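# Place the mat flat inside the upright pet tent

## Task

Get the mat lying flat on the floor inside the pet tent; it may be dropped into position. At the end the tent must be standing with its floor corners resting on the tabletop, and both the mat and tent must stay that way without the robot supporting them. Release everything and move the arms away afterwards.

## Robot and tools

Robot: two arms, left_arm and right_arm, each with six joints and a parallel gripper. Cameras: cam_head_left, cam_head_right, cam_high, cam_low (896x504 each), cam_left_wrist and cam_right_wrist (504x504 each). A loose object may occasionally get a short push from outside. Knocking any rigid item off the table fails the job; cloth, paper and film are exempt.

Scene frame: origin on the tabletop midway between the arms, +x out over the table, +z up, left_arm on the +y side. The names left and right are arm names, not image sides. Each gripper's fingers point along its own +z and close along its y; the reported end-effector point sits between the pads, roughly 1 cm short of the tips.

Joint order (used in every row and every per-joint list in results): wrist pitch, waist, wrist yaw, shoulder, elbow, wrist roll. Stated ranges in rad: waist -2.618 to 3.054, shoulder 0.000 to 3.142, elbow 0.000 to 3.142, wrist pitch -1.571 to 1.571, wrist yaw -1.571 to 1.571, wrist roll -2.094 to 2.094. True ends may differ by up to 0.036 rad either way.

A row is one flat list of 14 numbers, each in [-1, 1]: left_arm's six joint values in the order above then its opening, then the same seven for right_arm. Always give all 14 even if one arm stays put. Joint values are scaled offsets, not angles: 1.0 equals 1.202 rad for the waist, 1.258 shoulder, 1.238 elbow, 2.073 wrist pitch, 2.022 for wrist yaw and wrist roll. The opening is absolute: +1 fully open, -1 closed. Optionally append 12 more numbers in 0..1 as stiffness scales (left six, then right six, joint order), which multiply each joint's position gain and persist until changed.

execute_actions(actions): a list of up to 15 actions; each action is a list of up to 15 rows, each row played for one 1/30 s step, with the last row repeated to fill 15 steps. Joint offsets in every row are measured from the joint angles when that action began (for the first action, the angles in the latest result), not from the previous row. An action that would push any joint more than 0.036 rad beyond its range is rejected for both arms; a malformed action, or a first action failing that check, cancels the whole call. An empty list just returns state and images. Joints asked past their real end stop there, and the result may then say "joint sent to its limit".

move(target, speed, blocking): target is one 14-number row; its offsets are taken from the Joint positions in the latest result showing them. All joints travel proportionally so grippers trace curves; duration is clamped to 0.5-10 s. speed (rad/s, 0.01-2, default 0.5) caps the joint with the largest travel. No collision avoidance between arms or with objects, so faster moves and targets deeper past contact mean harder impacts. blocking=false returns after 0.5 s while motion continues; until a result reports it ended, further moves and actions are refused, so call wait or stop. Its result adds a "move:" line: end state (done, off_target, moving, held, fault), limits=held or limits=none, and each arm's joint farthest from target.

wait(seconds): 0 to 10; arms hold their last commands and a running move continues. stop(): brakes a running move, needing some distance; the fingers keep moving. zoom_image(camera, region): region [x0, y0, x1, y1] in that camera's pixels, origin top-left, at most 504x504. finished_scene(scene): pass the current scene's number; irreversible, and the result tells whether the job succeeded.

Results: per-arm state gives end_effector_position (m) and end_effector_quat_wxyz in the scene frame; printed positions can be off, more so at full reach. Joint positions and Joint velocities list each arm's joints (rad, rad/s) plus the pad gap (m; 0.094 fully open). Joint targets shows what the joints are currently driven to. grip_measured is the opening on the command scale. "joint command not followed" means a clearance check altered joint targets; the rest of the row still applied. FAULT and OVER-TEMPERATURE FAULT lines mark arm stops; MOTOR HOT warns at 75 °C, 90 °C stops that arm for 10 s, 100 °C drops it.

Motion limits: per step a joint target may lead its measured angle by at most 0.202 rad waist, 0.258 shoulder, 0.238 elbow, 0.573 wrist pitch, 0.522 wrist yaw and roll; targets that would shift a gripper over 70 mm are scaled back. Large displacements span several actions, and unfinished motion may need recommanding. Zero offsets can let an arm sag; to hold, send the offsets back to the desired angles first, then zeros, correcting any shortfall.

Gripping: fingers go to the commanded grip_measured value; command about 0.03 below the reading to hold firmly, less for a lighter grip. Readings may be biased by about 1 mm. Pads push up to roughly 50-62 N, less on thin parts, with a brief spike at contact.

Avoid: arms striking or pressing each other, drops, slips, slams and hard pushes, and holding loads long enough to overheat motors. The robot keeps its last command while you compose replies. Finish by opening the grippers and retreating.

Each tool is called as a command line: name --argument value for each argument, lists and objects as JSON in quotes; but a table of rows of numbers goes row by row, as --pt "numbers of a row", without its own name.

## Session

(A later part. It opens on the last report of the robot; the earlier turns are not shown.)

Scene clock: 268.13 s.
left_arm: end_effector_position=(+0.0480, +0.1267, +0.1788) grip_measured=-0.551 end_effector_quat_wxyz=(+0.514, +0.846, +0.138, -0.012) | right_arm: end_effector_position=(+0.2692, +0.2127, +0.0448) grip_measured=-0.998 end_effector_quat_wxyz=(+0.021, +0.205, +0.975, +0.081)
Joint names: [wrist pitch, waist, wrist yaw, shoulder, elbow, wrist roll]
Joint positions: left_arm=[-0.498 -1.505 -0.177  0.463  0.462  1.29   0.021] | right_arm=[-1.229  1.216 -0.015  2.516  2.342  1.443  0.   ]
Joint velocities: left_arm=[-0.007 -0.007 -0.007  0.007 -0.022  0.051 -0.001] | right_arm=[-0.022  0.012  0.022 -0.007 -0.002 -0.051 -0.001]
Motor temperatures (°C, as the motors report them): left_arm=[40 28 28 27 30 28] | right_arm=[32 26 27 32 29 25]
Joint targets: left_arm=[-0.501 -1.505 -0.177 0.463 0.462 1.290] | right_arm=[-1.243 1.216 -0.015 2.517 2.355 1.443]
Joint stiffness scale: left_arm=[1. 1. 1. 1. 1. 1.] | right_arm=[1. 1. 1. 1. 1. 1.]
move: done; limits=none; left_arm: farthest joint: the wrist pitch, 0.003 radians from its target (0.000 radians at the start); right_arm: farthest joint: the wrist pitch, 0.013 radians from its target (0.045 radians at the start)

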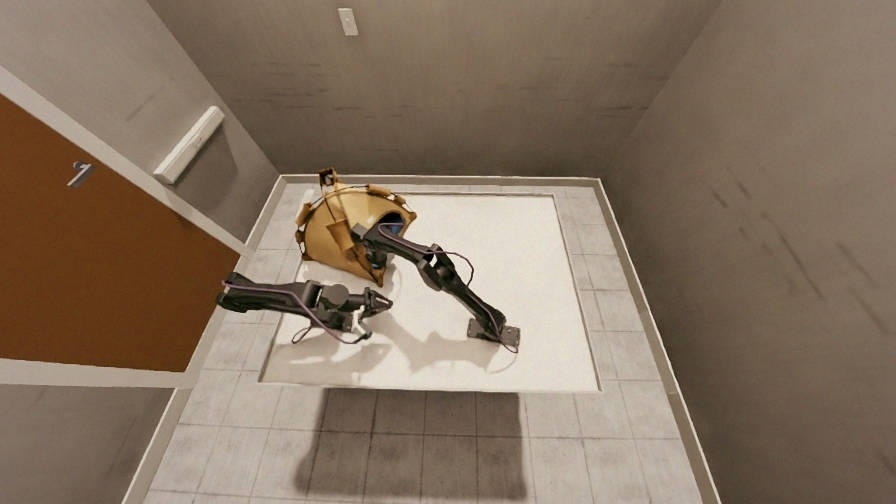

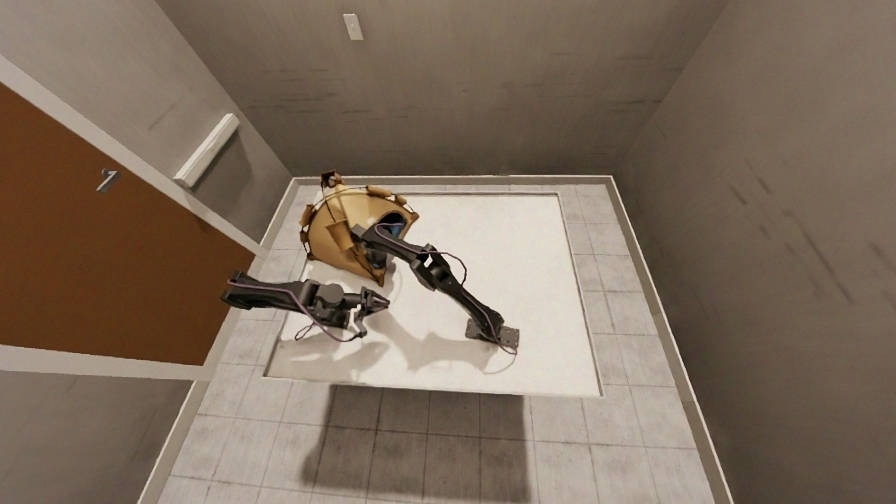

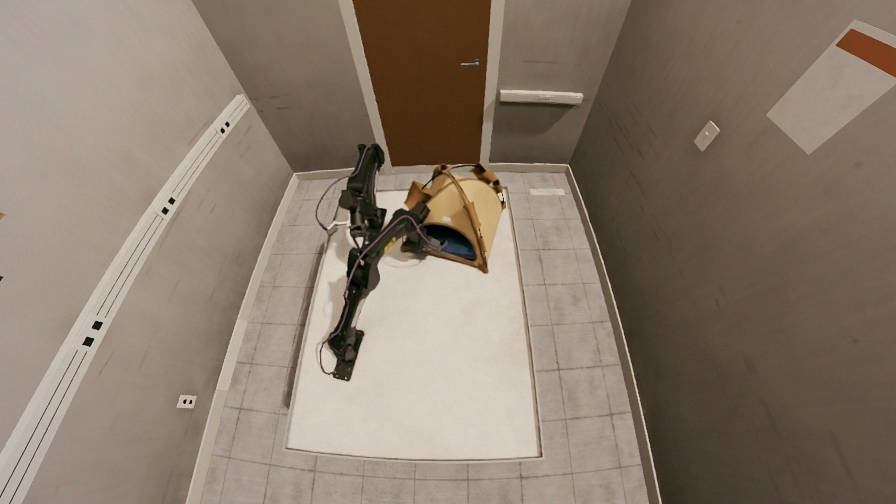

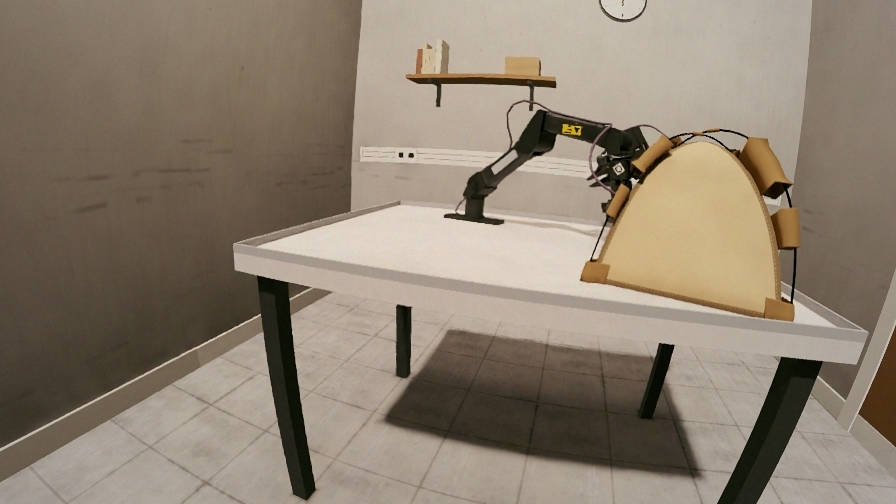

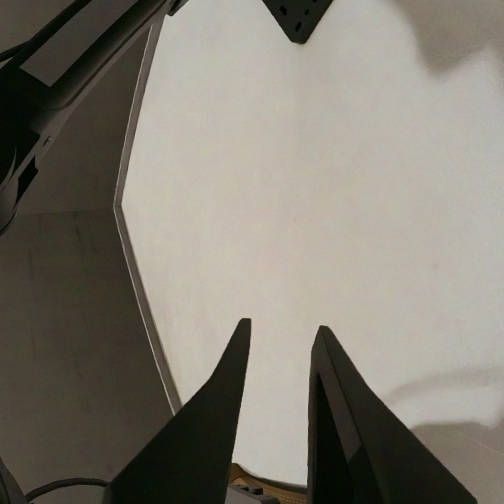

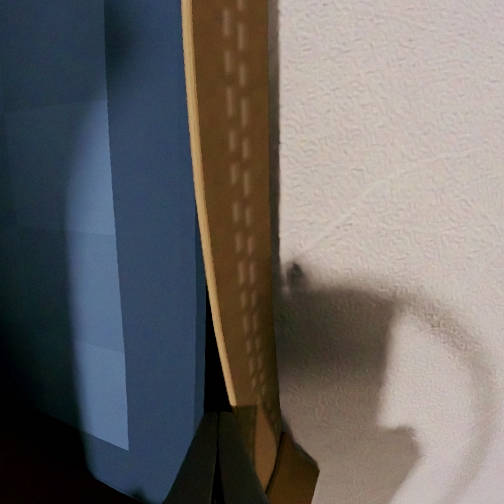

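In the gap. Go down along the axis.

move --target '[0,0,0,0,0,0,-0.55, 0.017,0,0,0.038,0,0,-1]' --speed 0.06

move --target '[0,0,0,0,0,0,-0.55, 0,0,0,0.01,0,0,-0.7]' --speed 0.06

Scene clock: 269.63 s.
left_arm: end_effector_position=(+0.0480, +0.1263, +0.1795) grip_measured=-0.551 end_effector_quat_wxyz=(+0.516, +0.846, +0.138, -0.013) | right_arm: end_effector_position=(+0.2703, +0.2146, +0.0293) grip_measured=-0.998 end_effector_quat_wxyz=(+0.019, +0.205, +0.976, +0.076)
Joint names: [wrist pitch, waist, wrist yaw, shoulder, elbow, wrist roll]
Joint positions: left_arm=[-0.495 -1.505 -0.177  0.463  0.462  1.29   0.021] | right_arm=[-1.209  1.216 -0.015  2.548  2.342  1.443  0.   ]
Joint velocities: left_arm=[-0.022 -0.002 -0.051 -0.002 -0.007 -0.051  0.   ] | right_arm=[ 0.095 -0.002 -0.051  0.002 -0.002  0.022 -0.   ]
Motor temperatures (°C, as the motors report them): left_arm=[40 28 28 27 30 28] | right_arm=[31 26 27 32 29 25]
Joint targets: left_arm=[-0.498 -1.505 -0.177 0.463 0.462 1.290] | right_arm=[-1.194 1.216 -0.015 2.564 2.342 1.443]
Joint stiffness scale: left_arm=[1. 1. 1. 1. 1. 1.] | right_arm=[1. 1. 1. 1. 1. 1.]
move: done; limits=none; left_arm: farthest joint: the wrist pitch, 0.003 radians from its target (0.000 radians at the start); right_arm: farthest joint: the wrist pitch, 0.016 radians from its target (0.036 radians at the start)

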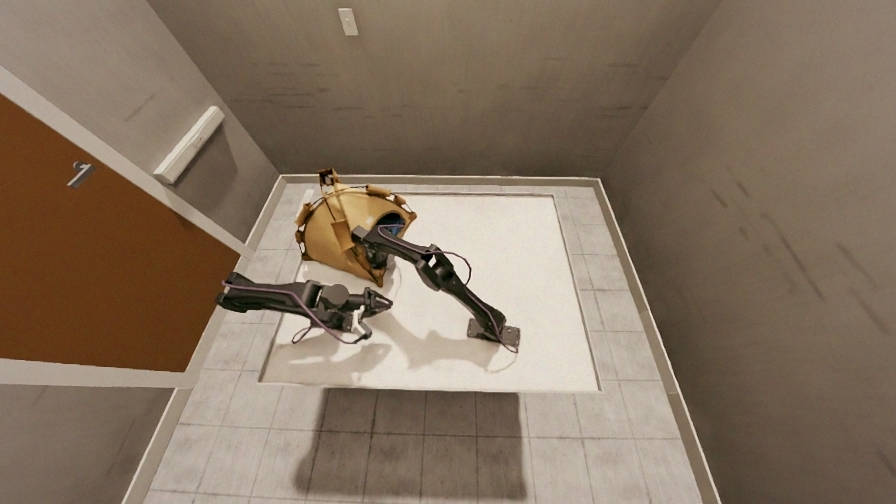

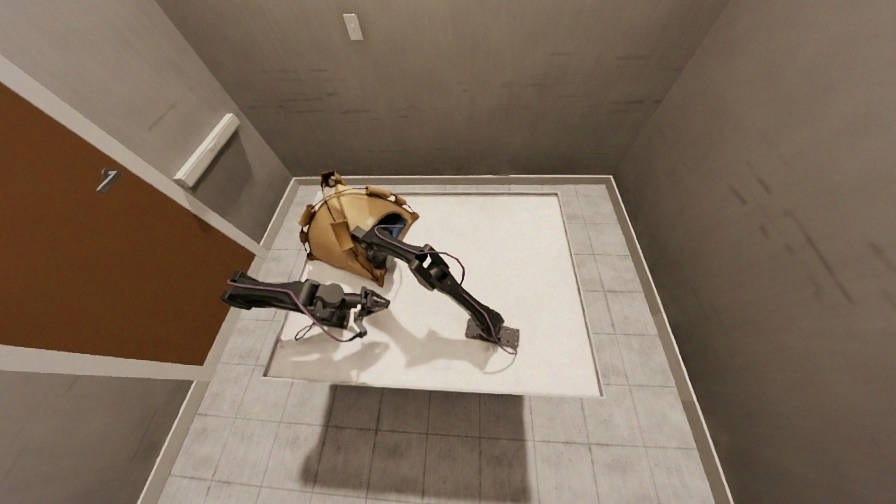

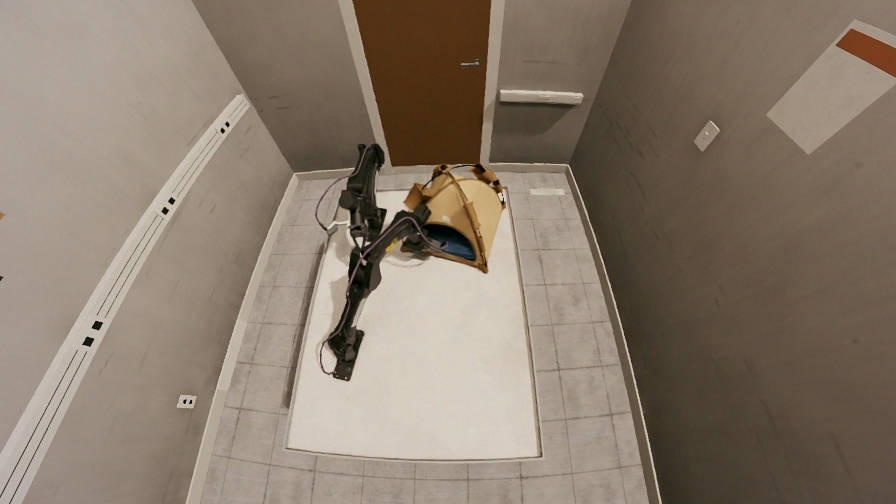

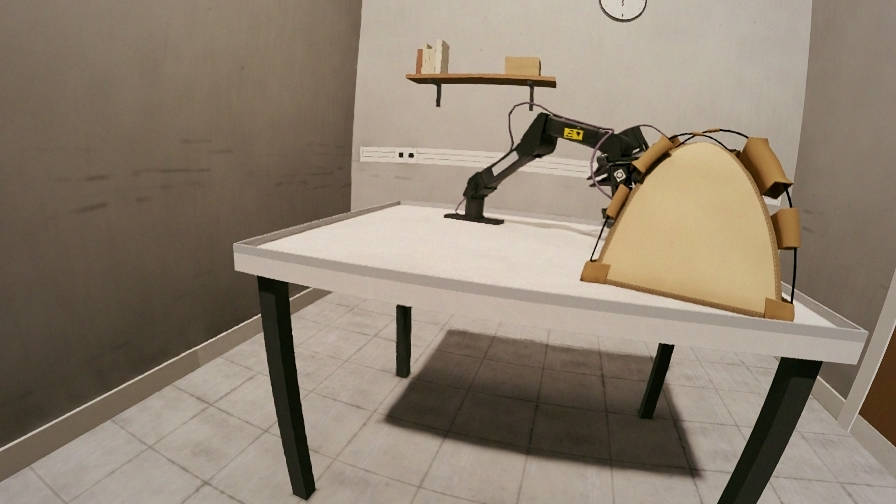

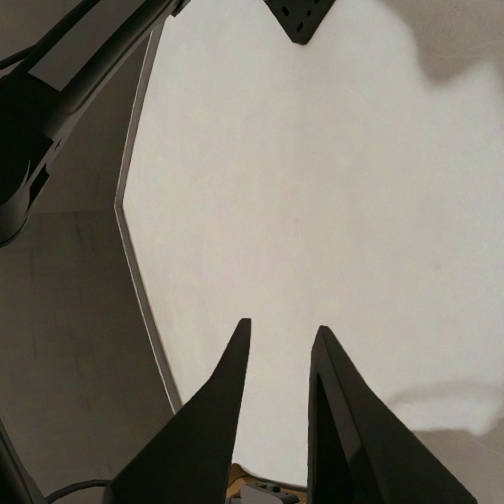

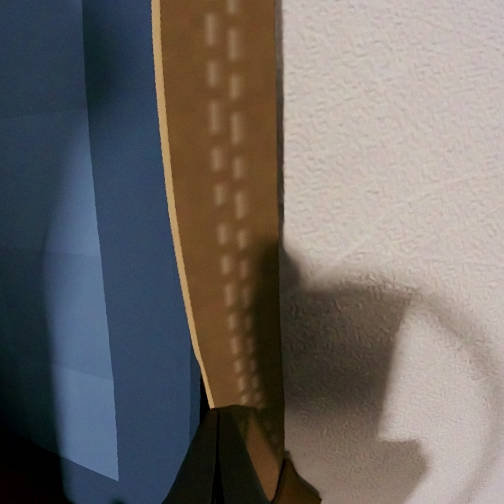

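Scene clock: 270.43 s.
left_arm: end_effector_position=(+0.0480, +0.1259, +0.1802) grip_measured=-0.551 end_effector_quat_wxyz=(+0.517, +0.845, +0.138, -0.013) | right_arm: end_effector_position=(+0.2688, +0.2121, +0.0246) grip_measured=-0.702 end_effector_quat_wxyz=(+0.016, +0.205, +0.976, +0.067)
Joint names: [wrist pitch, waist, wrist yaw, shoulder, elbow, wrist roll]
Joint positions: left_arm=[-0.491 -1.505 -0.177  0.463  0.462  1.29   0.021] | right_arm=[-1.218  1.216 -0.015  2.557  2.342  1.443  0.014]
Joint velocities: left_arm=[-0.051 -0.007 -0.037 -0.002 -0.012 -0.007 -0.001] | right_arm=[ 0.037 -0.012 -0.037  0.007 -0.007  0.022 -0.   ]
Motor temperatures (°C, as the motors report them): left_arm=[40 28 28 27 30 28] | right_arm=[31 26 27 32 29 25]
Joint targets: left_arm=[-0.494 -1.505 -0.177 0.463 0.462 1.290] | right_arm=[-1.209 1.216 -0.015 2.561 2.342 1.443]
Joint stiffness scale: left_arm=[1. 1. 1. 1. 1. 1.] | right_arm=[1. 1. 1. 1. 1. 1.]
move: done; limits=none; left_arm: farthest joint: the wrist pitch, 0.004 radians from its target (0.000 radians at the start); right_arm: farthest joint: the wrist pitch, 0.009 radians from its target (0.000 radians at the start)

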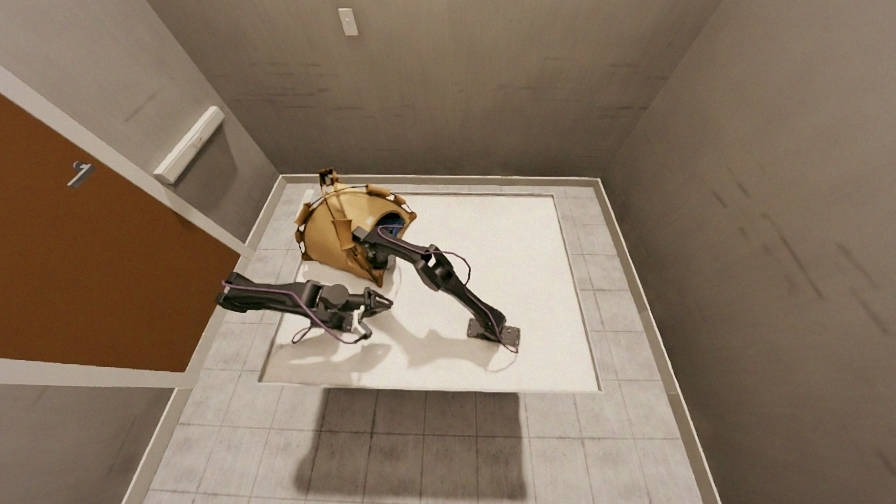

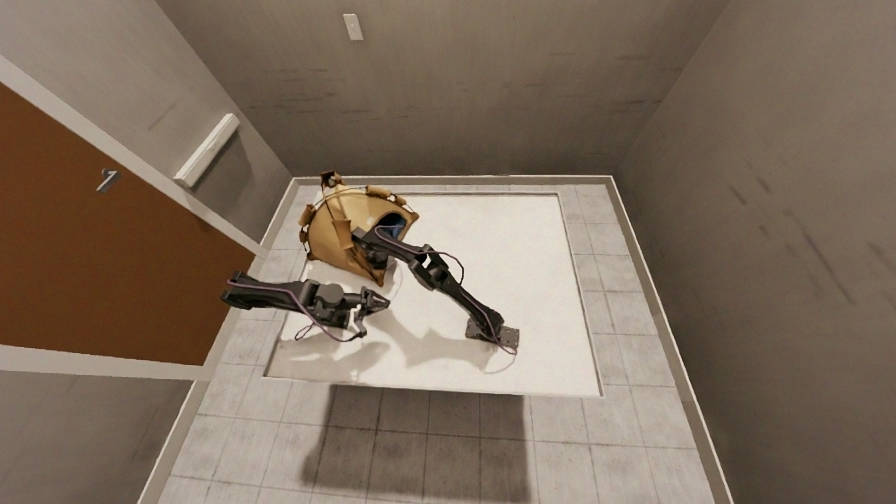

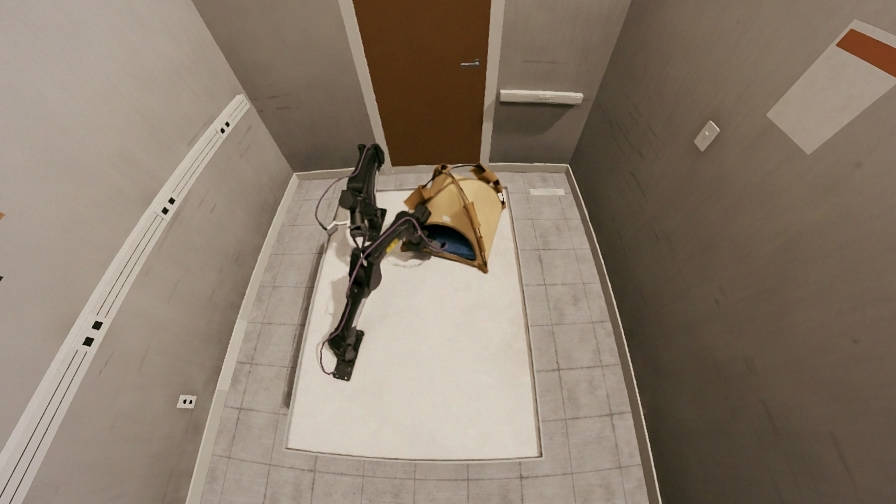

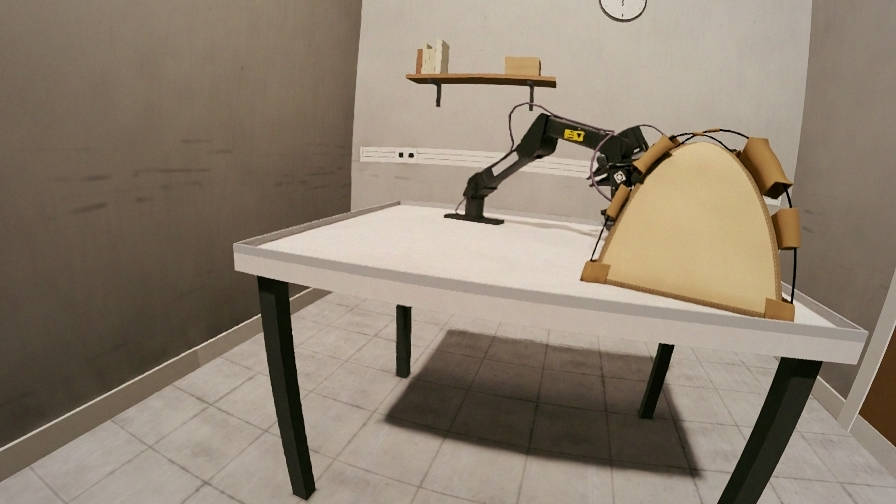

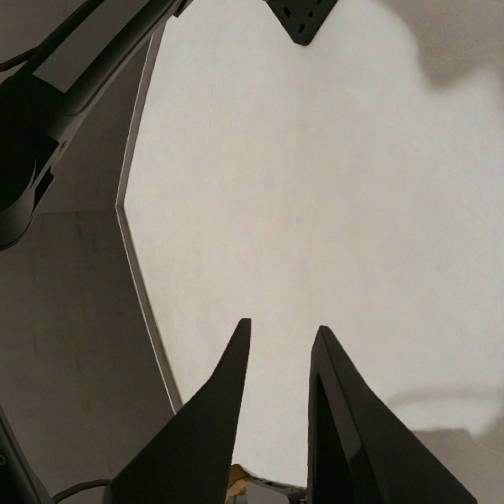

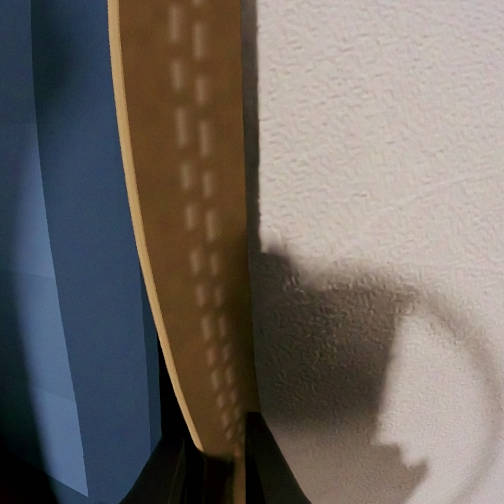

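move --target '[0,0,0,0,0,0,-0.55, 0.01,0,0,0.03,0,0,-0.7]' --speed 0.06

move --target '[0,0,0,0,0,0,-0.55, 0,0,0,0.01,0,0,-0.4]' --speed 0.06

Scene clock: 271.83 s.
left_arm: end_effector_position=(+0.0479, +0.1256, +0.1809) grip_measured=-0.551 end_effector_quat_wxyz=(+0.518, +0.844, +0.138, -0.013) | right_arm: end_effector_position=(+0.2672, +0.2095, +0.0112) grip_measured=-0.701 end_effector_quat_wxyz=(+0.011, +0.205, +0.977, +0.054)
Joint names: [wrist pitch, waist, wrist yaw, shoulder, elbow, wrist roll]
Joint positions: left_arm=[-0.488 -1.505 -0.177  0.463  0.462  1.29   0.021] | right_arm=[-1.22   1.216 -0.015  2.583  2.342  1.443  0.014]
Joint velocities: left_arm=[-0.066  0.002 -0.007  0.002  0.012 -0.022  0.   ] | right_arm=[ 0.037 -0.017  0.007 -0.007  0.002 -0.051 -0.   ]
Motor temperatures (°C, as the motors report them): left_arm=[40 28 28 27 30 28] | right_arm=[31 26 27 32 29 25]
Joint targets: left_arm=[-0.491 -1.505 -0.177 0.463 0.462 1.290] | right_arm=[-1.197 1.216 -0.015 2.595 2.342 1.443]
Joint stiffness scale: left_arm=[1. 1. 1. 1. 1. 1.] | right_arm=[1. 1. 1. 1. 1. 1.]
move: off_target (right_arm); limits=none; left_arm: farthest joint: the wrist pitch, 0.003 radians from its target (0.000 radians at the start); right_arm: farthest joint: the wrist pitch, 0.022 radians from its target (0.021 radians at the start)

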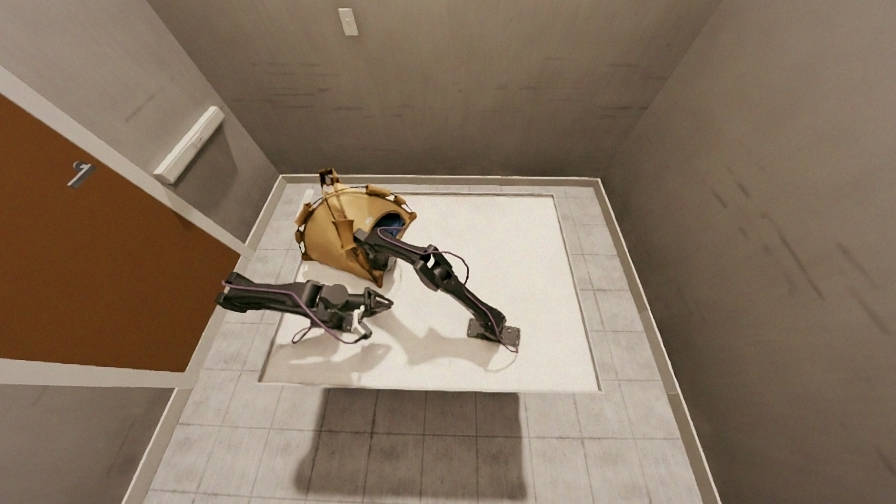

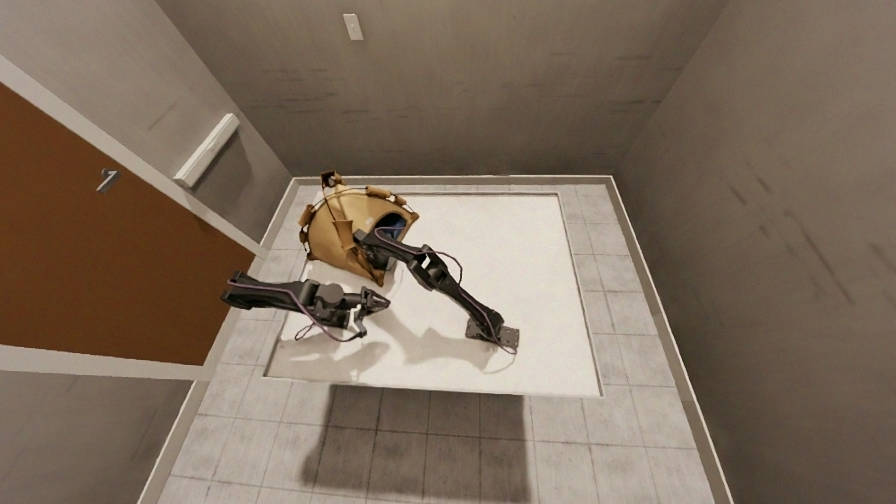

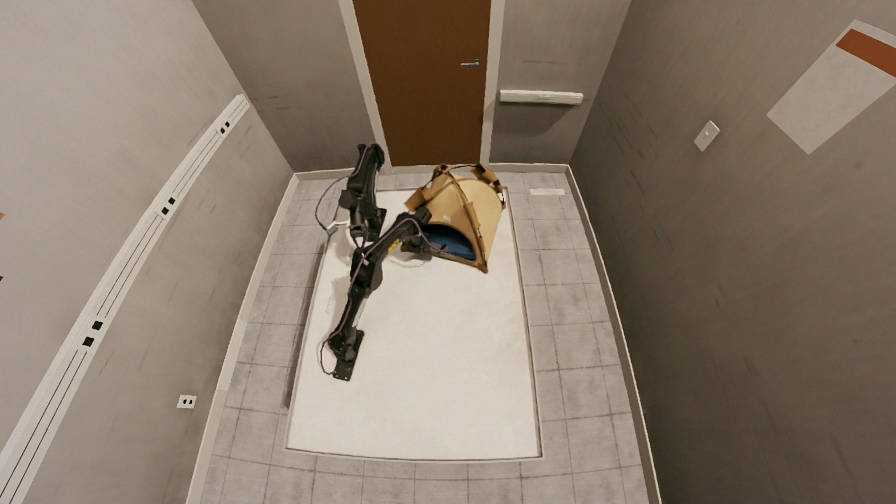

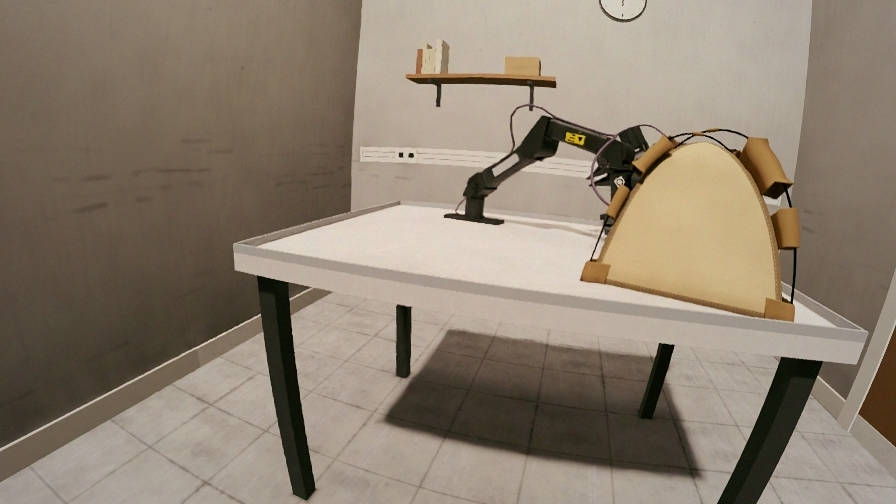

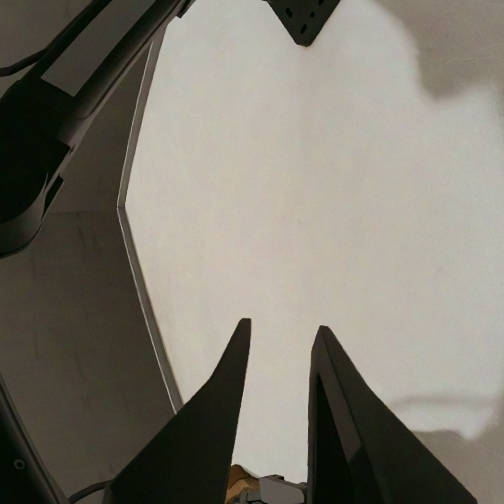

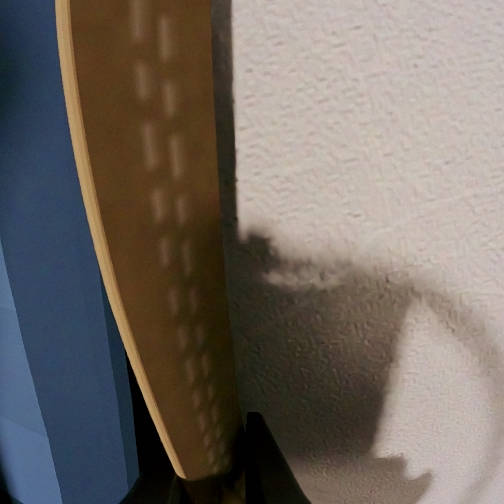

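Scene clock: 272.53 s.
left_arm: end_effector_position=(+0.0479, +0.1252, +0.1815) grip_measured=-0.551 end_effector_quat_wxyz=(+0.520, +0.843, +0.138, -0.013) | right_arm: end_effector_position=(+0.2659, +0.2072, +0.0110) grip_measured=-0.402 end_effector_quat_wxyz=(+0.009, +0.206, +0.977, +0.049)
Joint names: [wrist pitch, waist, wrist yaw, shoulder, elbow, wrist roll]
Joint positions: left_arm=[-0.485 -1.505 -0.177  0.463  0.462  1.29   0.021] | right_arm=[-1.23   1.216 -0.015  2.583  2.342  1.443  0.028]
Joint velocities: left_arm=[-0.066 -0.002  0.007  0.017 -0.012 -0.051  0.001] | right_arm=[ 0.037 -0.007 -0.037 -0.012 -0.007 -0.022 -0.001]
Motor temperatures (°C, as the motors report them): left_arm=[40 28 28 27 30 28] | right_arm=[31 26 27 32 29 25]
Joint targets: left_arm=[-0.488 -1.505 -0.177 0.463 0.462 1.290] | right_arm=[-1.220 1.216 -0.015 2.596 2.342 1.443]
Joint stiffness scale: left_arm=[1. 1. 1. 1. 1. 1.] | right_arm=[1. 1. 1. 1. 1. 1.]
move: done; limits=none; left_arm: farthest joint: the wrist pitch, 0.003 radians from its target (0.000 radians at the start); right_arm: farthest joint: the shoulder, 0.012 radians from its target (0.012 radians at the start)

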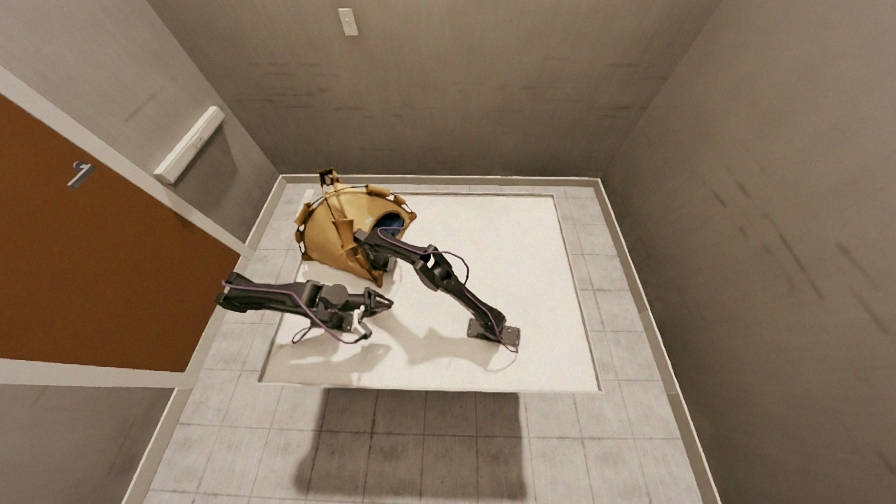

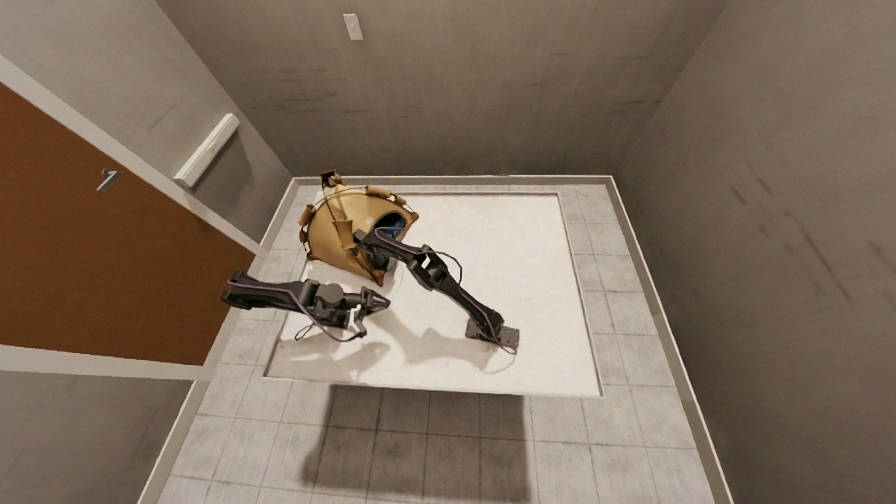

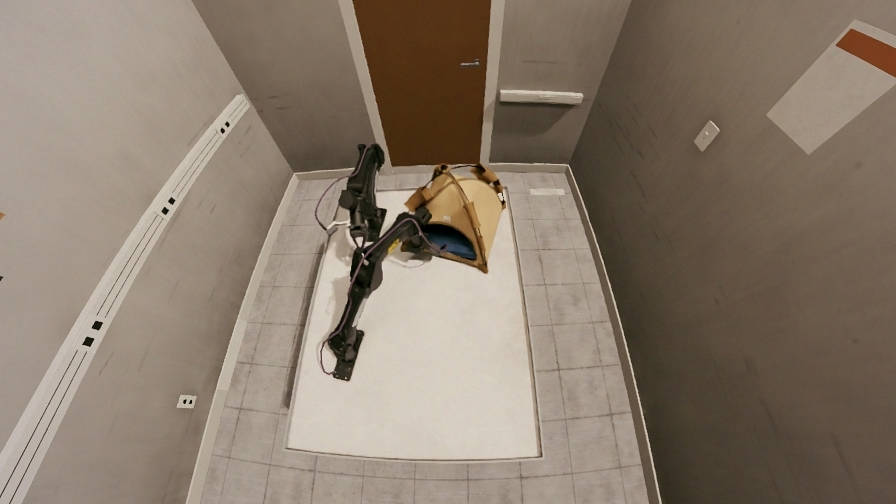

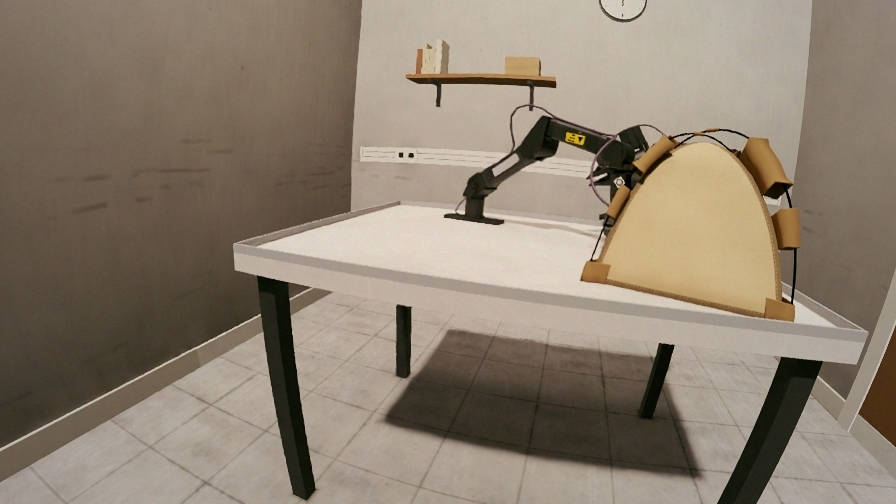

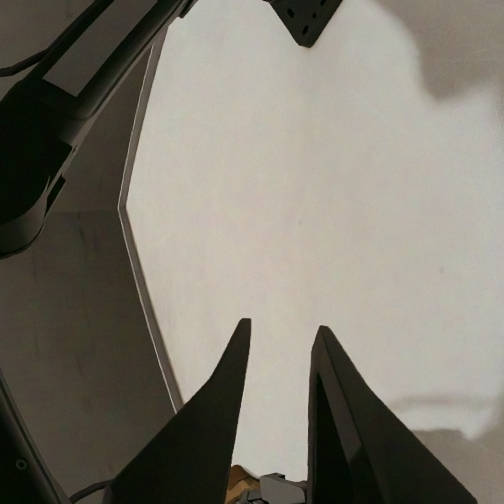

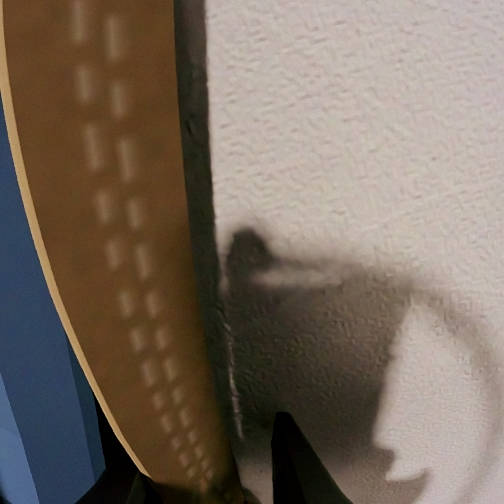

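Open more (tent is against the rim), then lift to look.

move --target '[0,0,0,0,0,0,-0.55, 0.03,0,0,0.01,0,0,0.0]' --speed 0.06

zoom_image --camera "cam_head_left" --region '[340,210,440,290]'

Scene clock: 274.03 s.
left_arm: end_effector_position=(+0.0479, +0.1248, +0.1823) grip_measured=-0.551 end_effector_quat_wxyz=(+0.521, +0.842, +0.138, -0.014) | right_arm: end_effector_position=(+0.2644, +0.2047, +0.0107) grip_measured=-0.002 end_effector_quat_wxyz=(+0.008, +0.206, +0.978, +0.044)
Joint names: [wrist pitch, waist, wrist yaw, shoulder, elbow, wrist roll]
Joint positions: left_arm=[-0.482 -1.505 -0.177  0.463  0.462  1.29   0.021] | right_arm=[-1.242  1.216 -0.015  2.583  2.342  1.443  0.047]
Joint velocities: left_arm=[-0.007 -0.002 -0.037 -0.017 -0.012 -0.022 -0.001] | right_arm=[ 0.007  0.002 -0.11  -0.017 -0.017 -0.007 -0.001]
Motor temperatures (°C, as the motors report them): left_arm=[41 28 28 27 30 28] | right_arm=[31 26 27 32 29 25]
Joint targets: left_arm=[-0.485 -1.505 -0.177 0.463 0.462 1.290] | right_arm=[-1.168 1.216 -0.014 2.596 2.342 1.443]
Joint stiffness scale: left_arm=[1. 1. 1. 1. 1. 1.] | right_arm=[1. 1. 1. 1. 1. 1.]
move: off_target (right_arm); limits=none; left_arm: farthest joint: the wrist pitch, 0.003 radians from its target (0.000 radians at the start); right_arm: farthest joint: the wrist pitch, 0.074 radians from its target (0.063 radians at the start)

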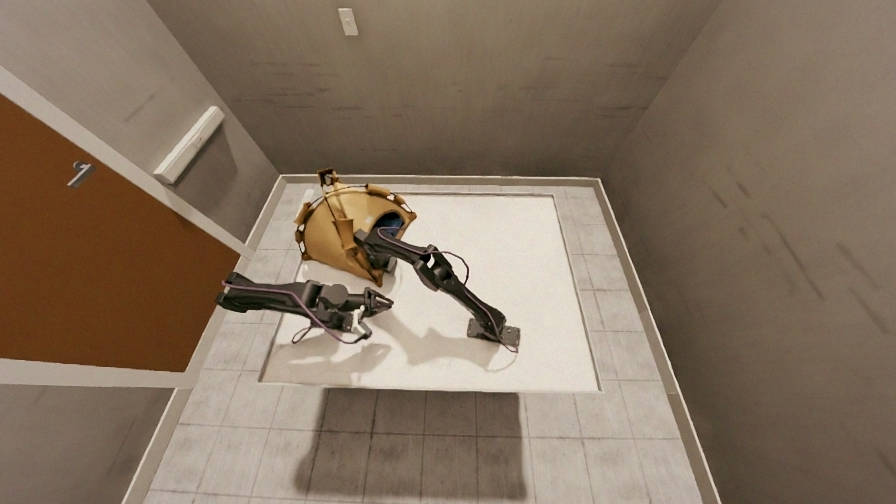

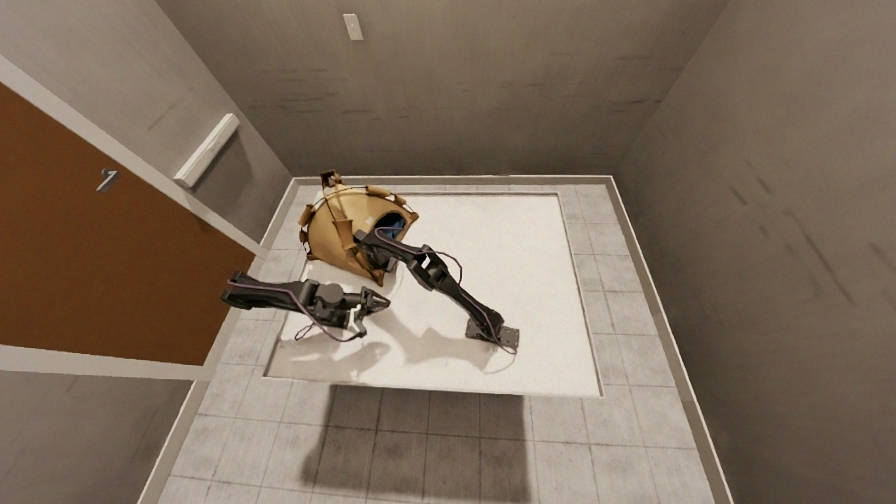

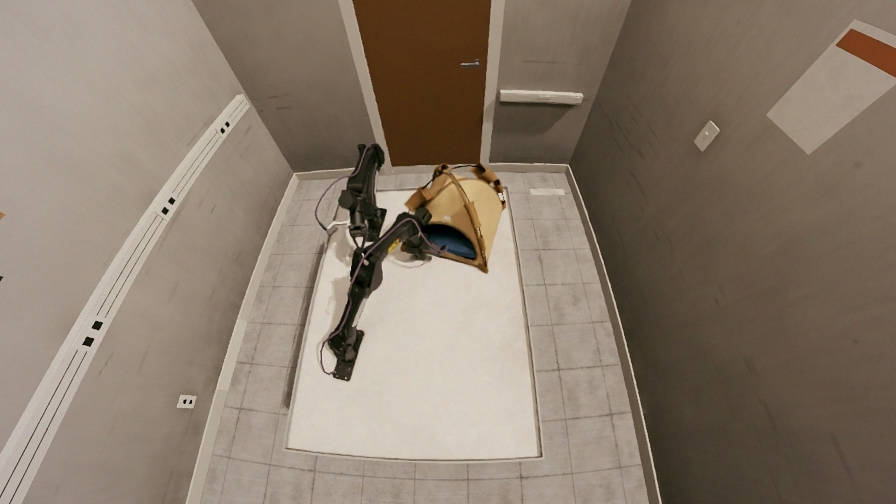

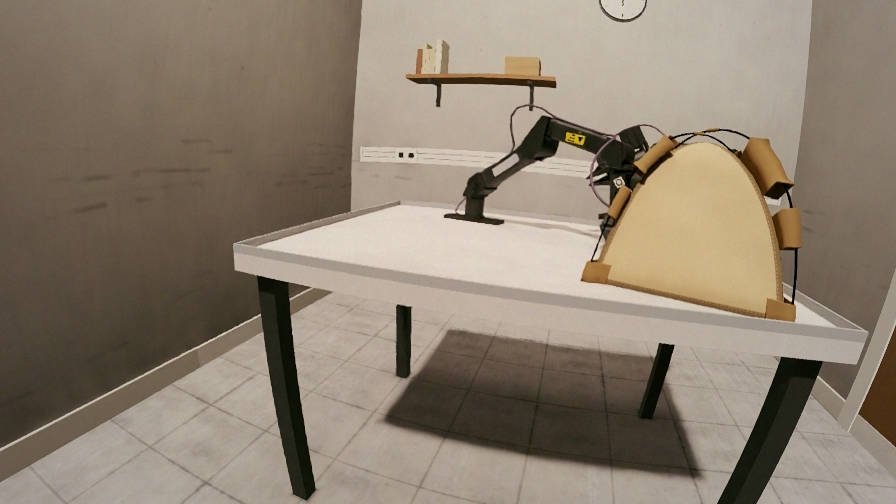

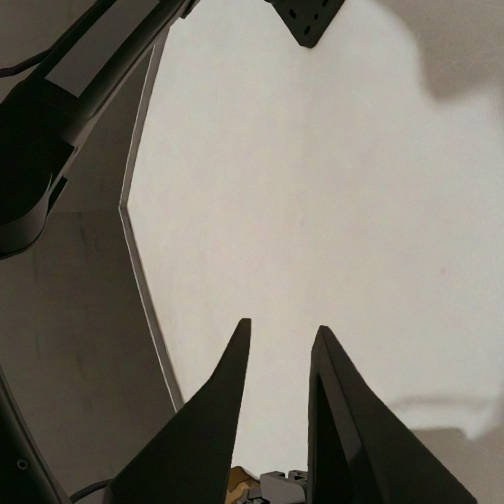

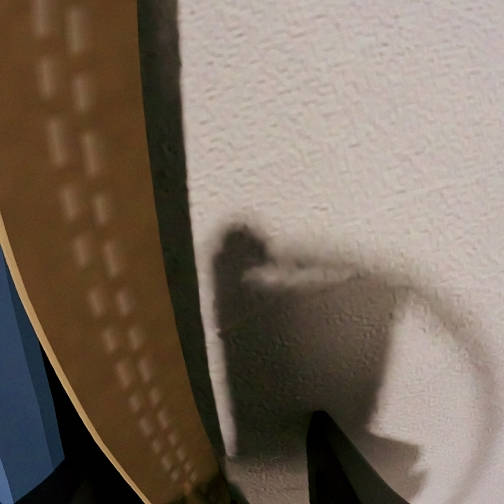

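Region (340, 210, 440, 290) of cam_head_left's 896x504 image, scaled by 5.040, with more detail than that image has; it fills the top 403 rows of this view, and the rest is white.

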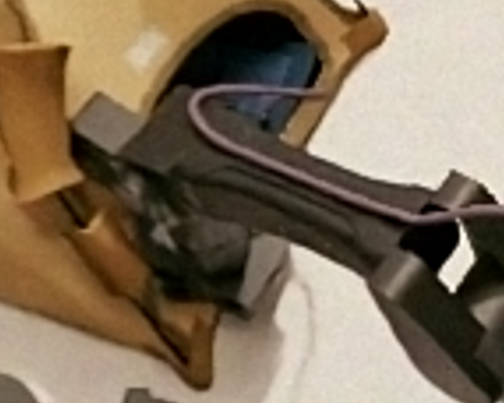

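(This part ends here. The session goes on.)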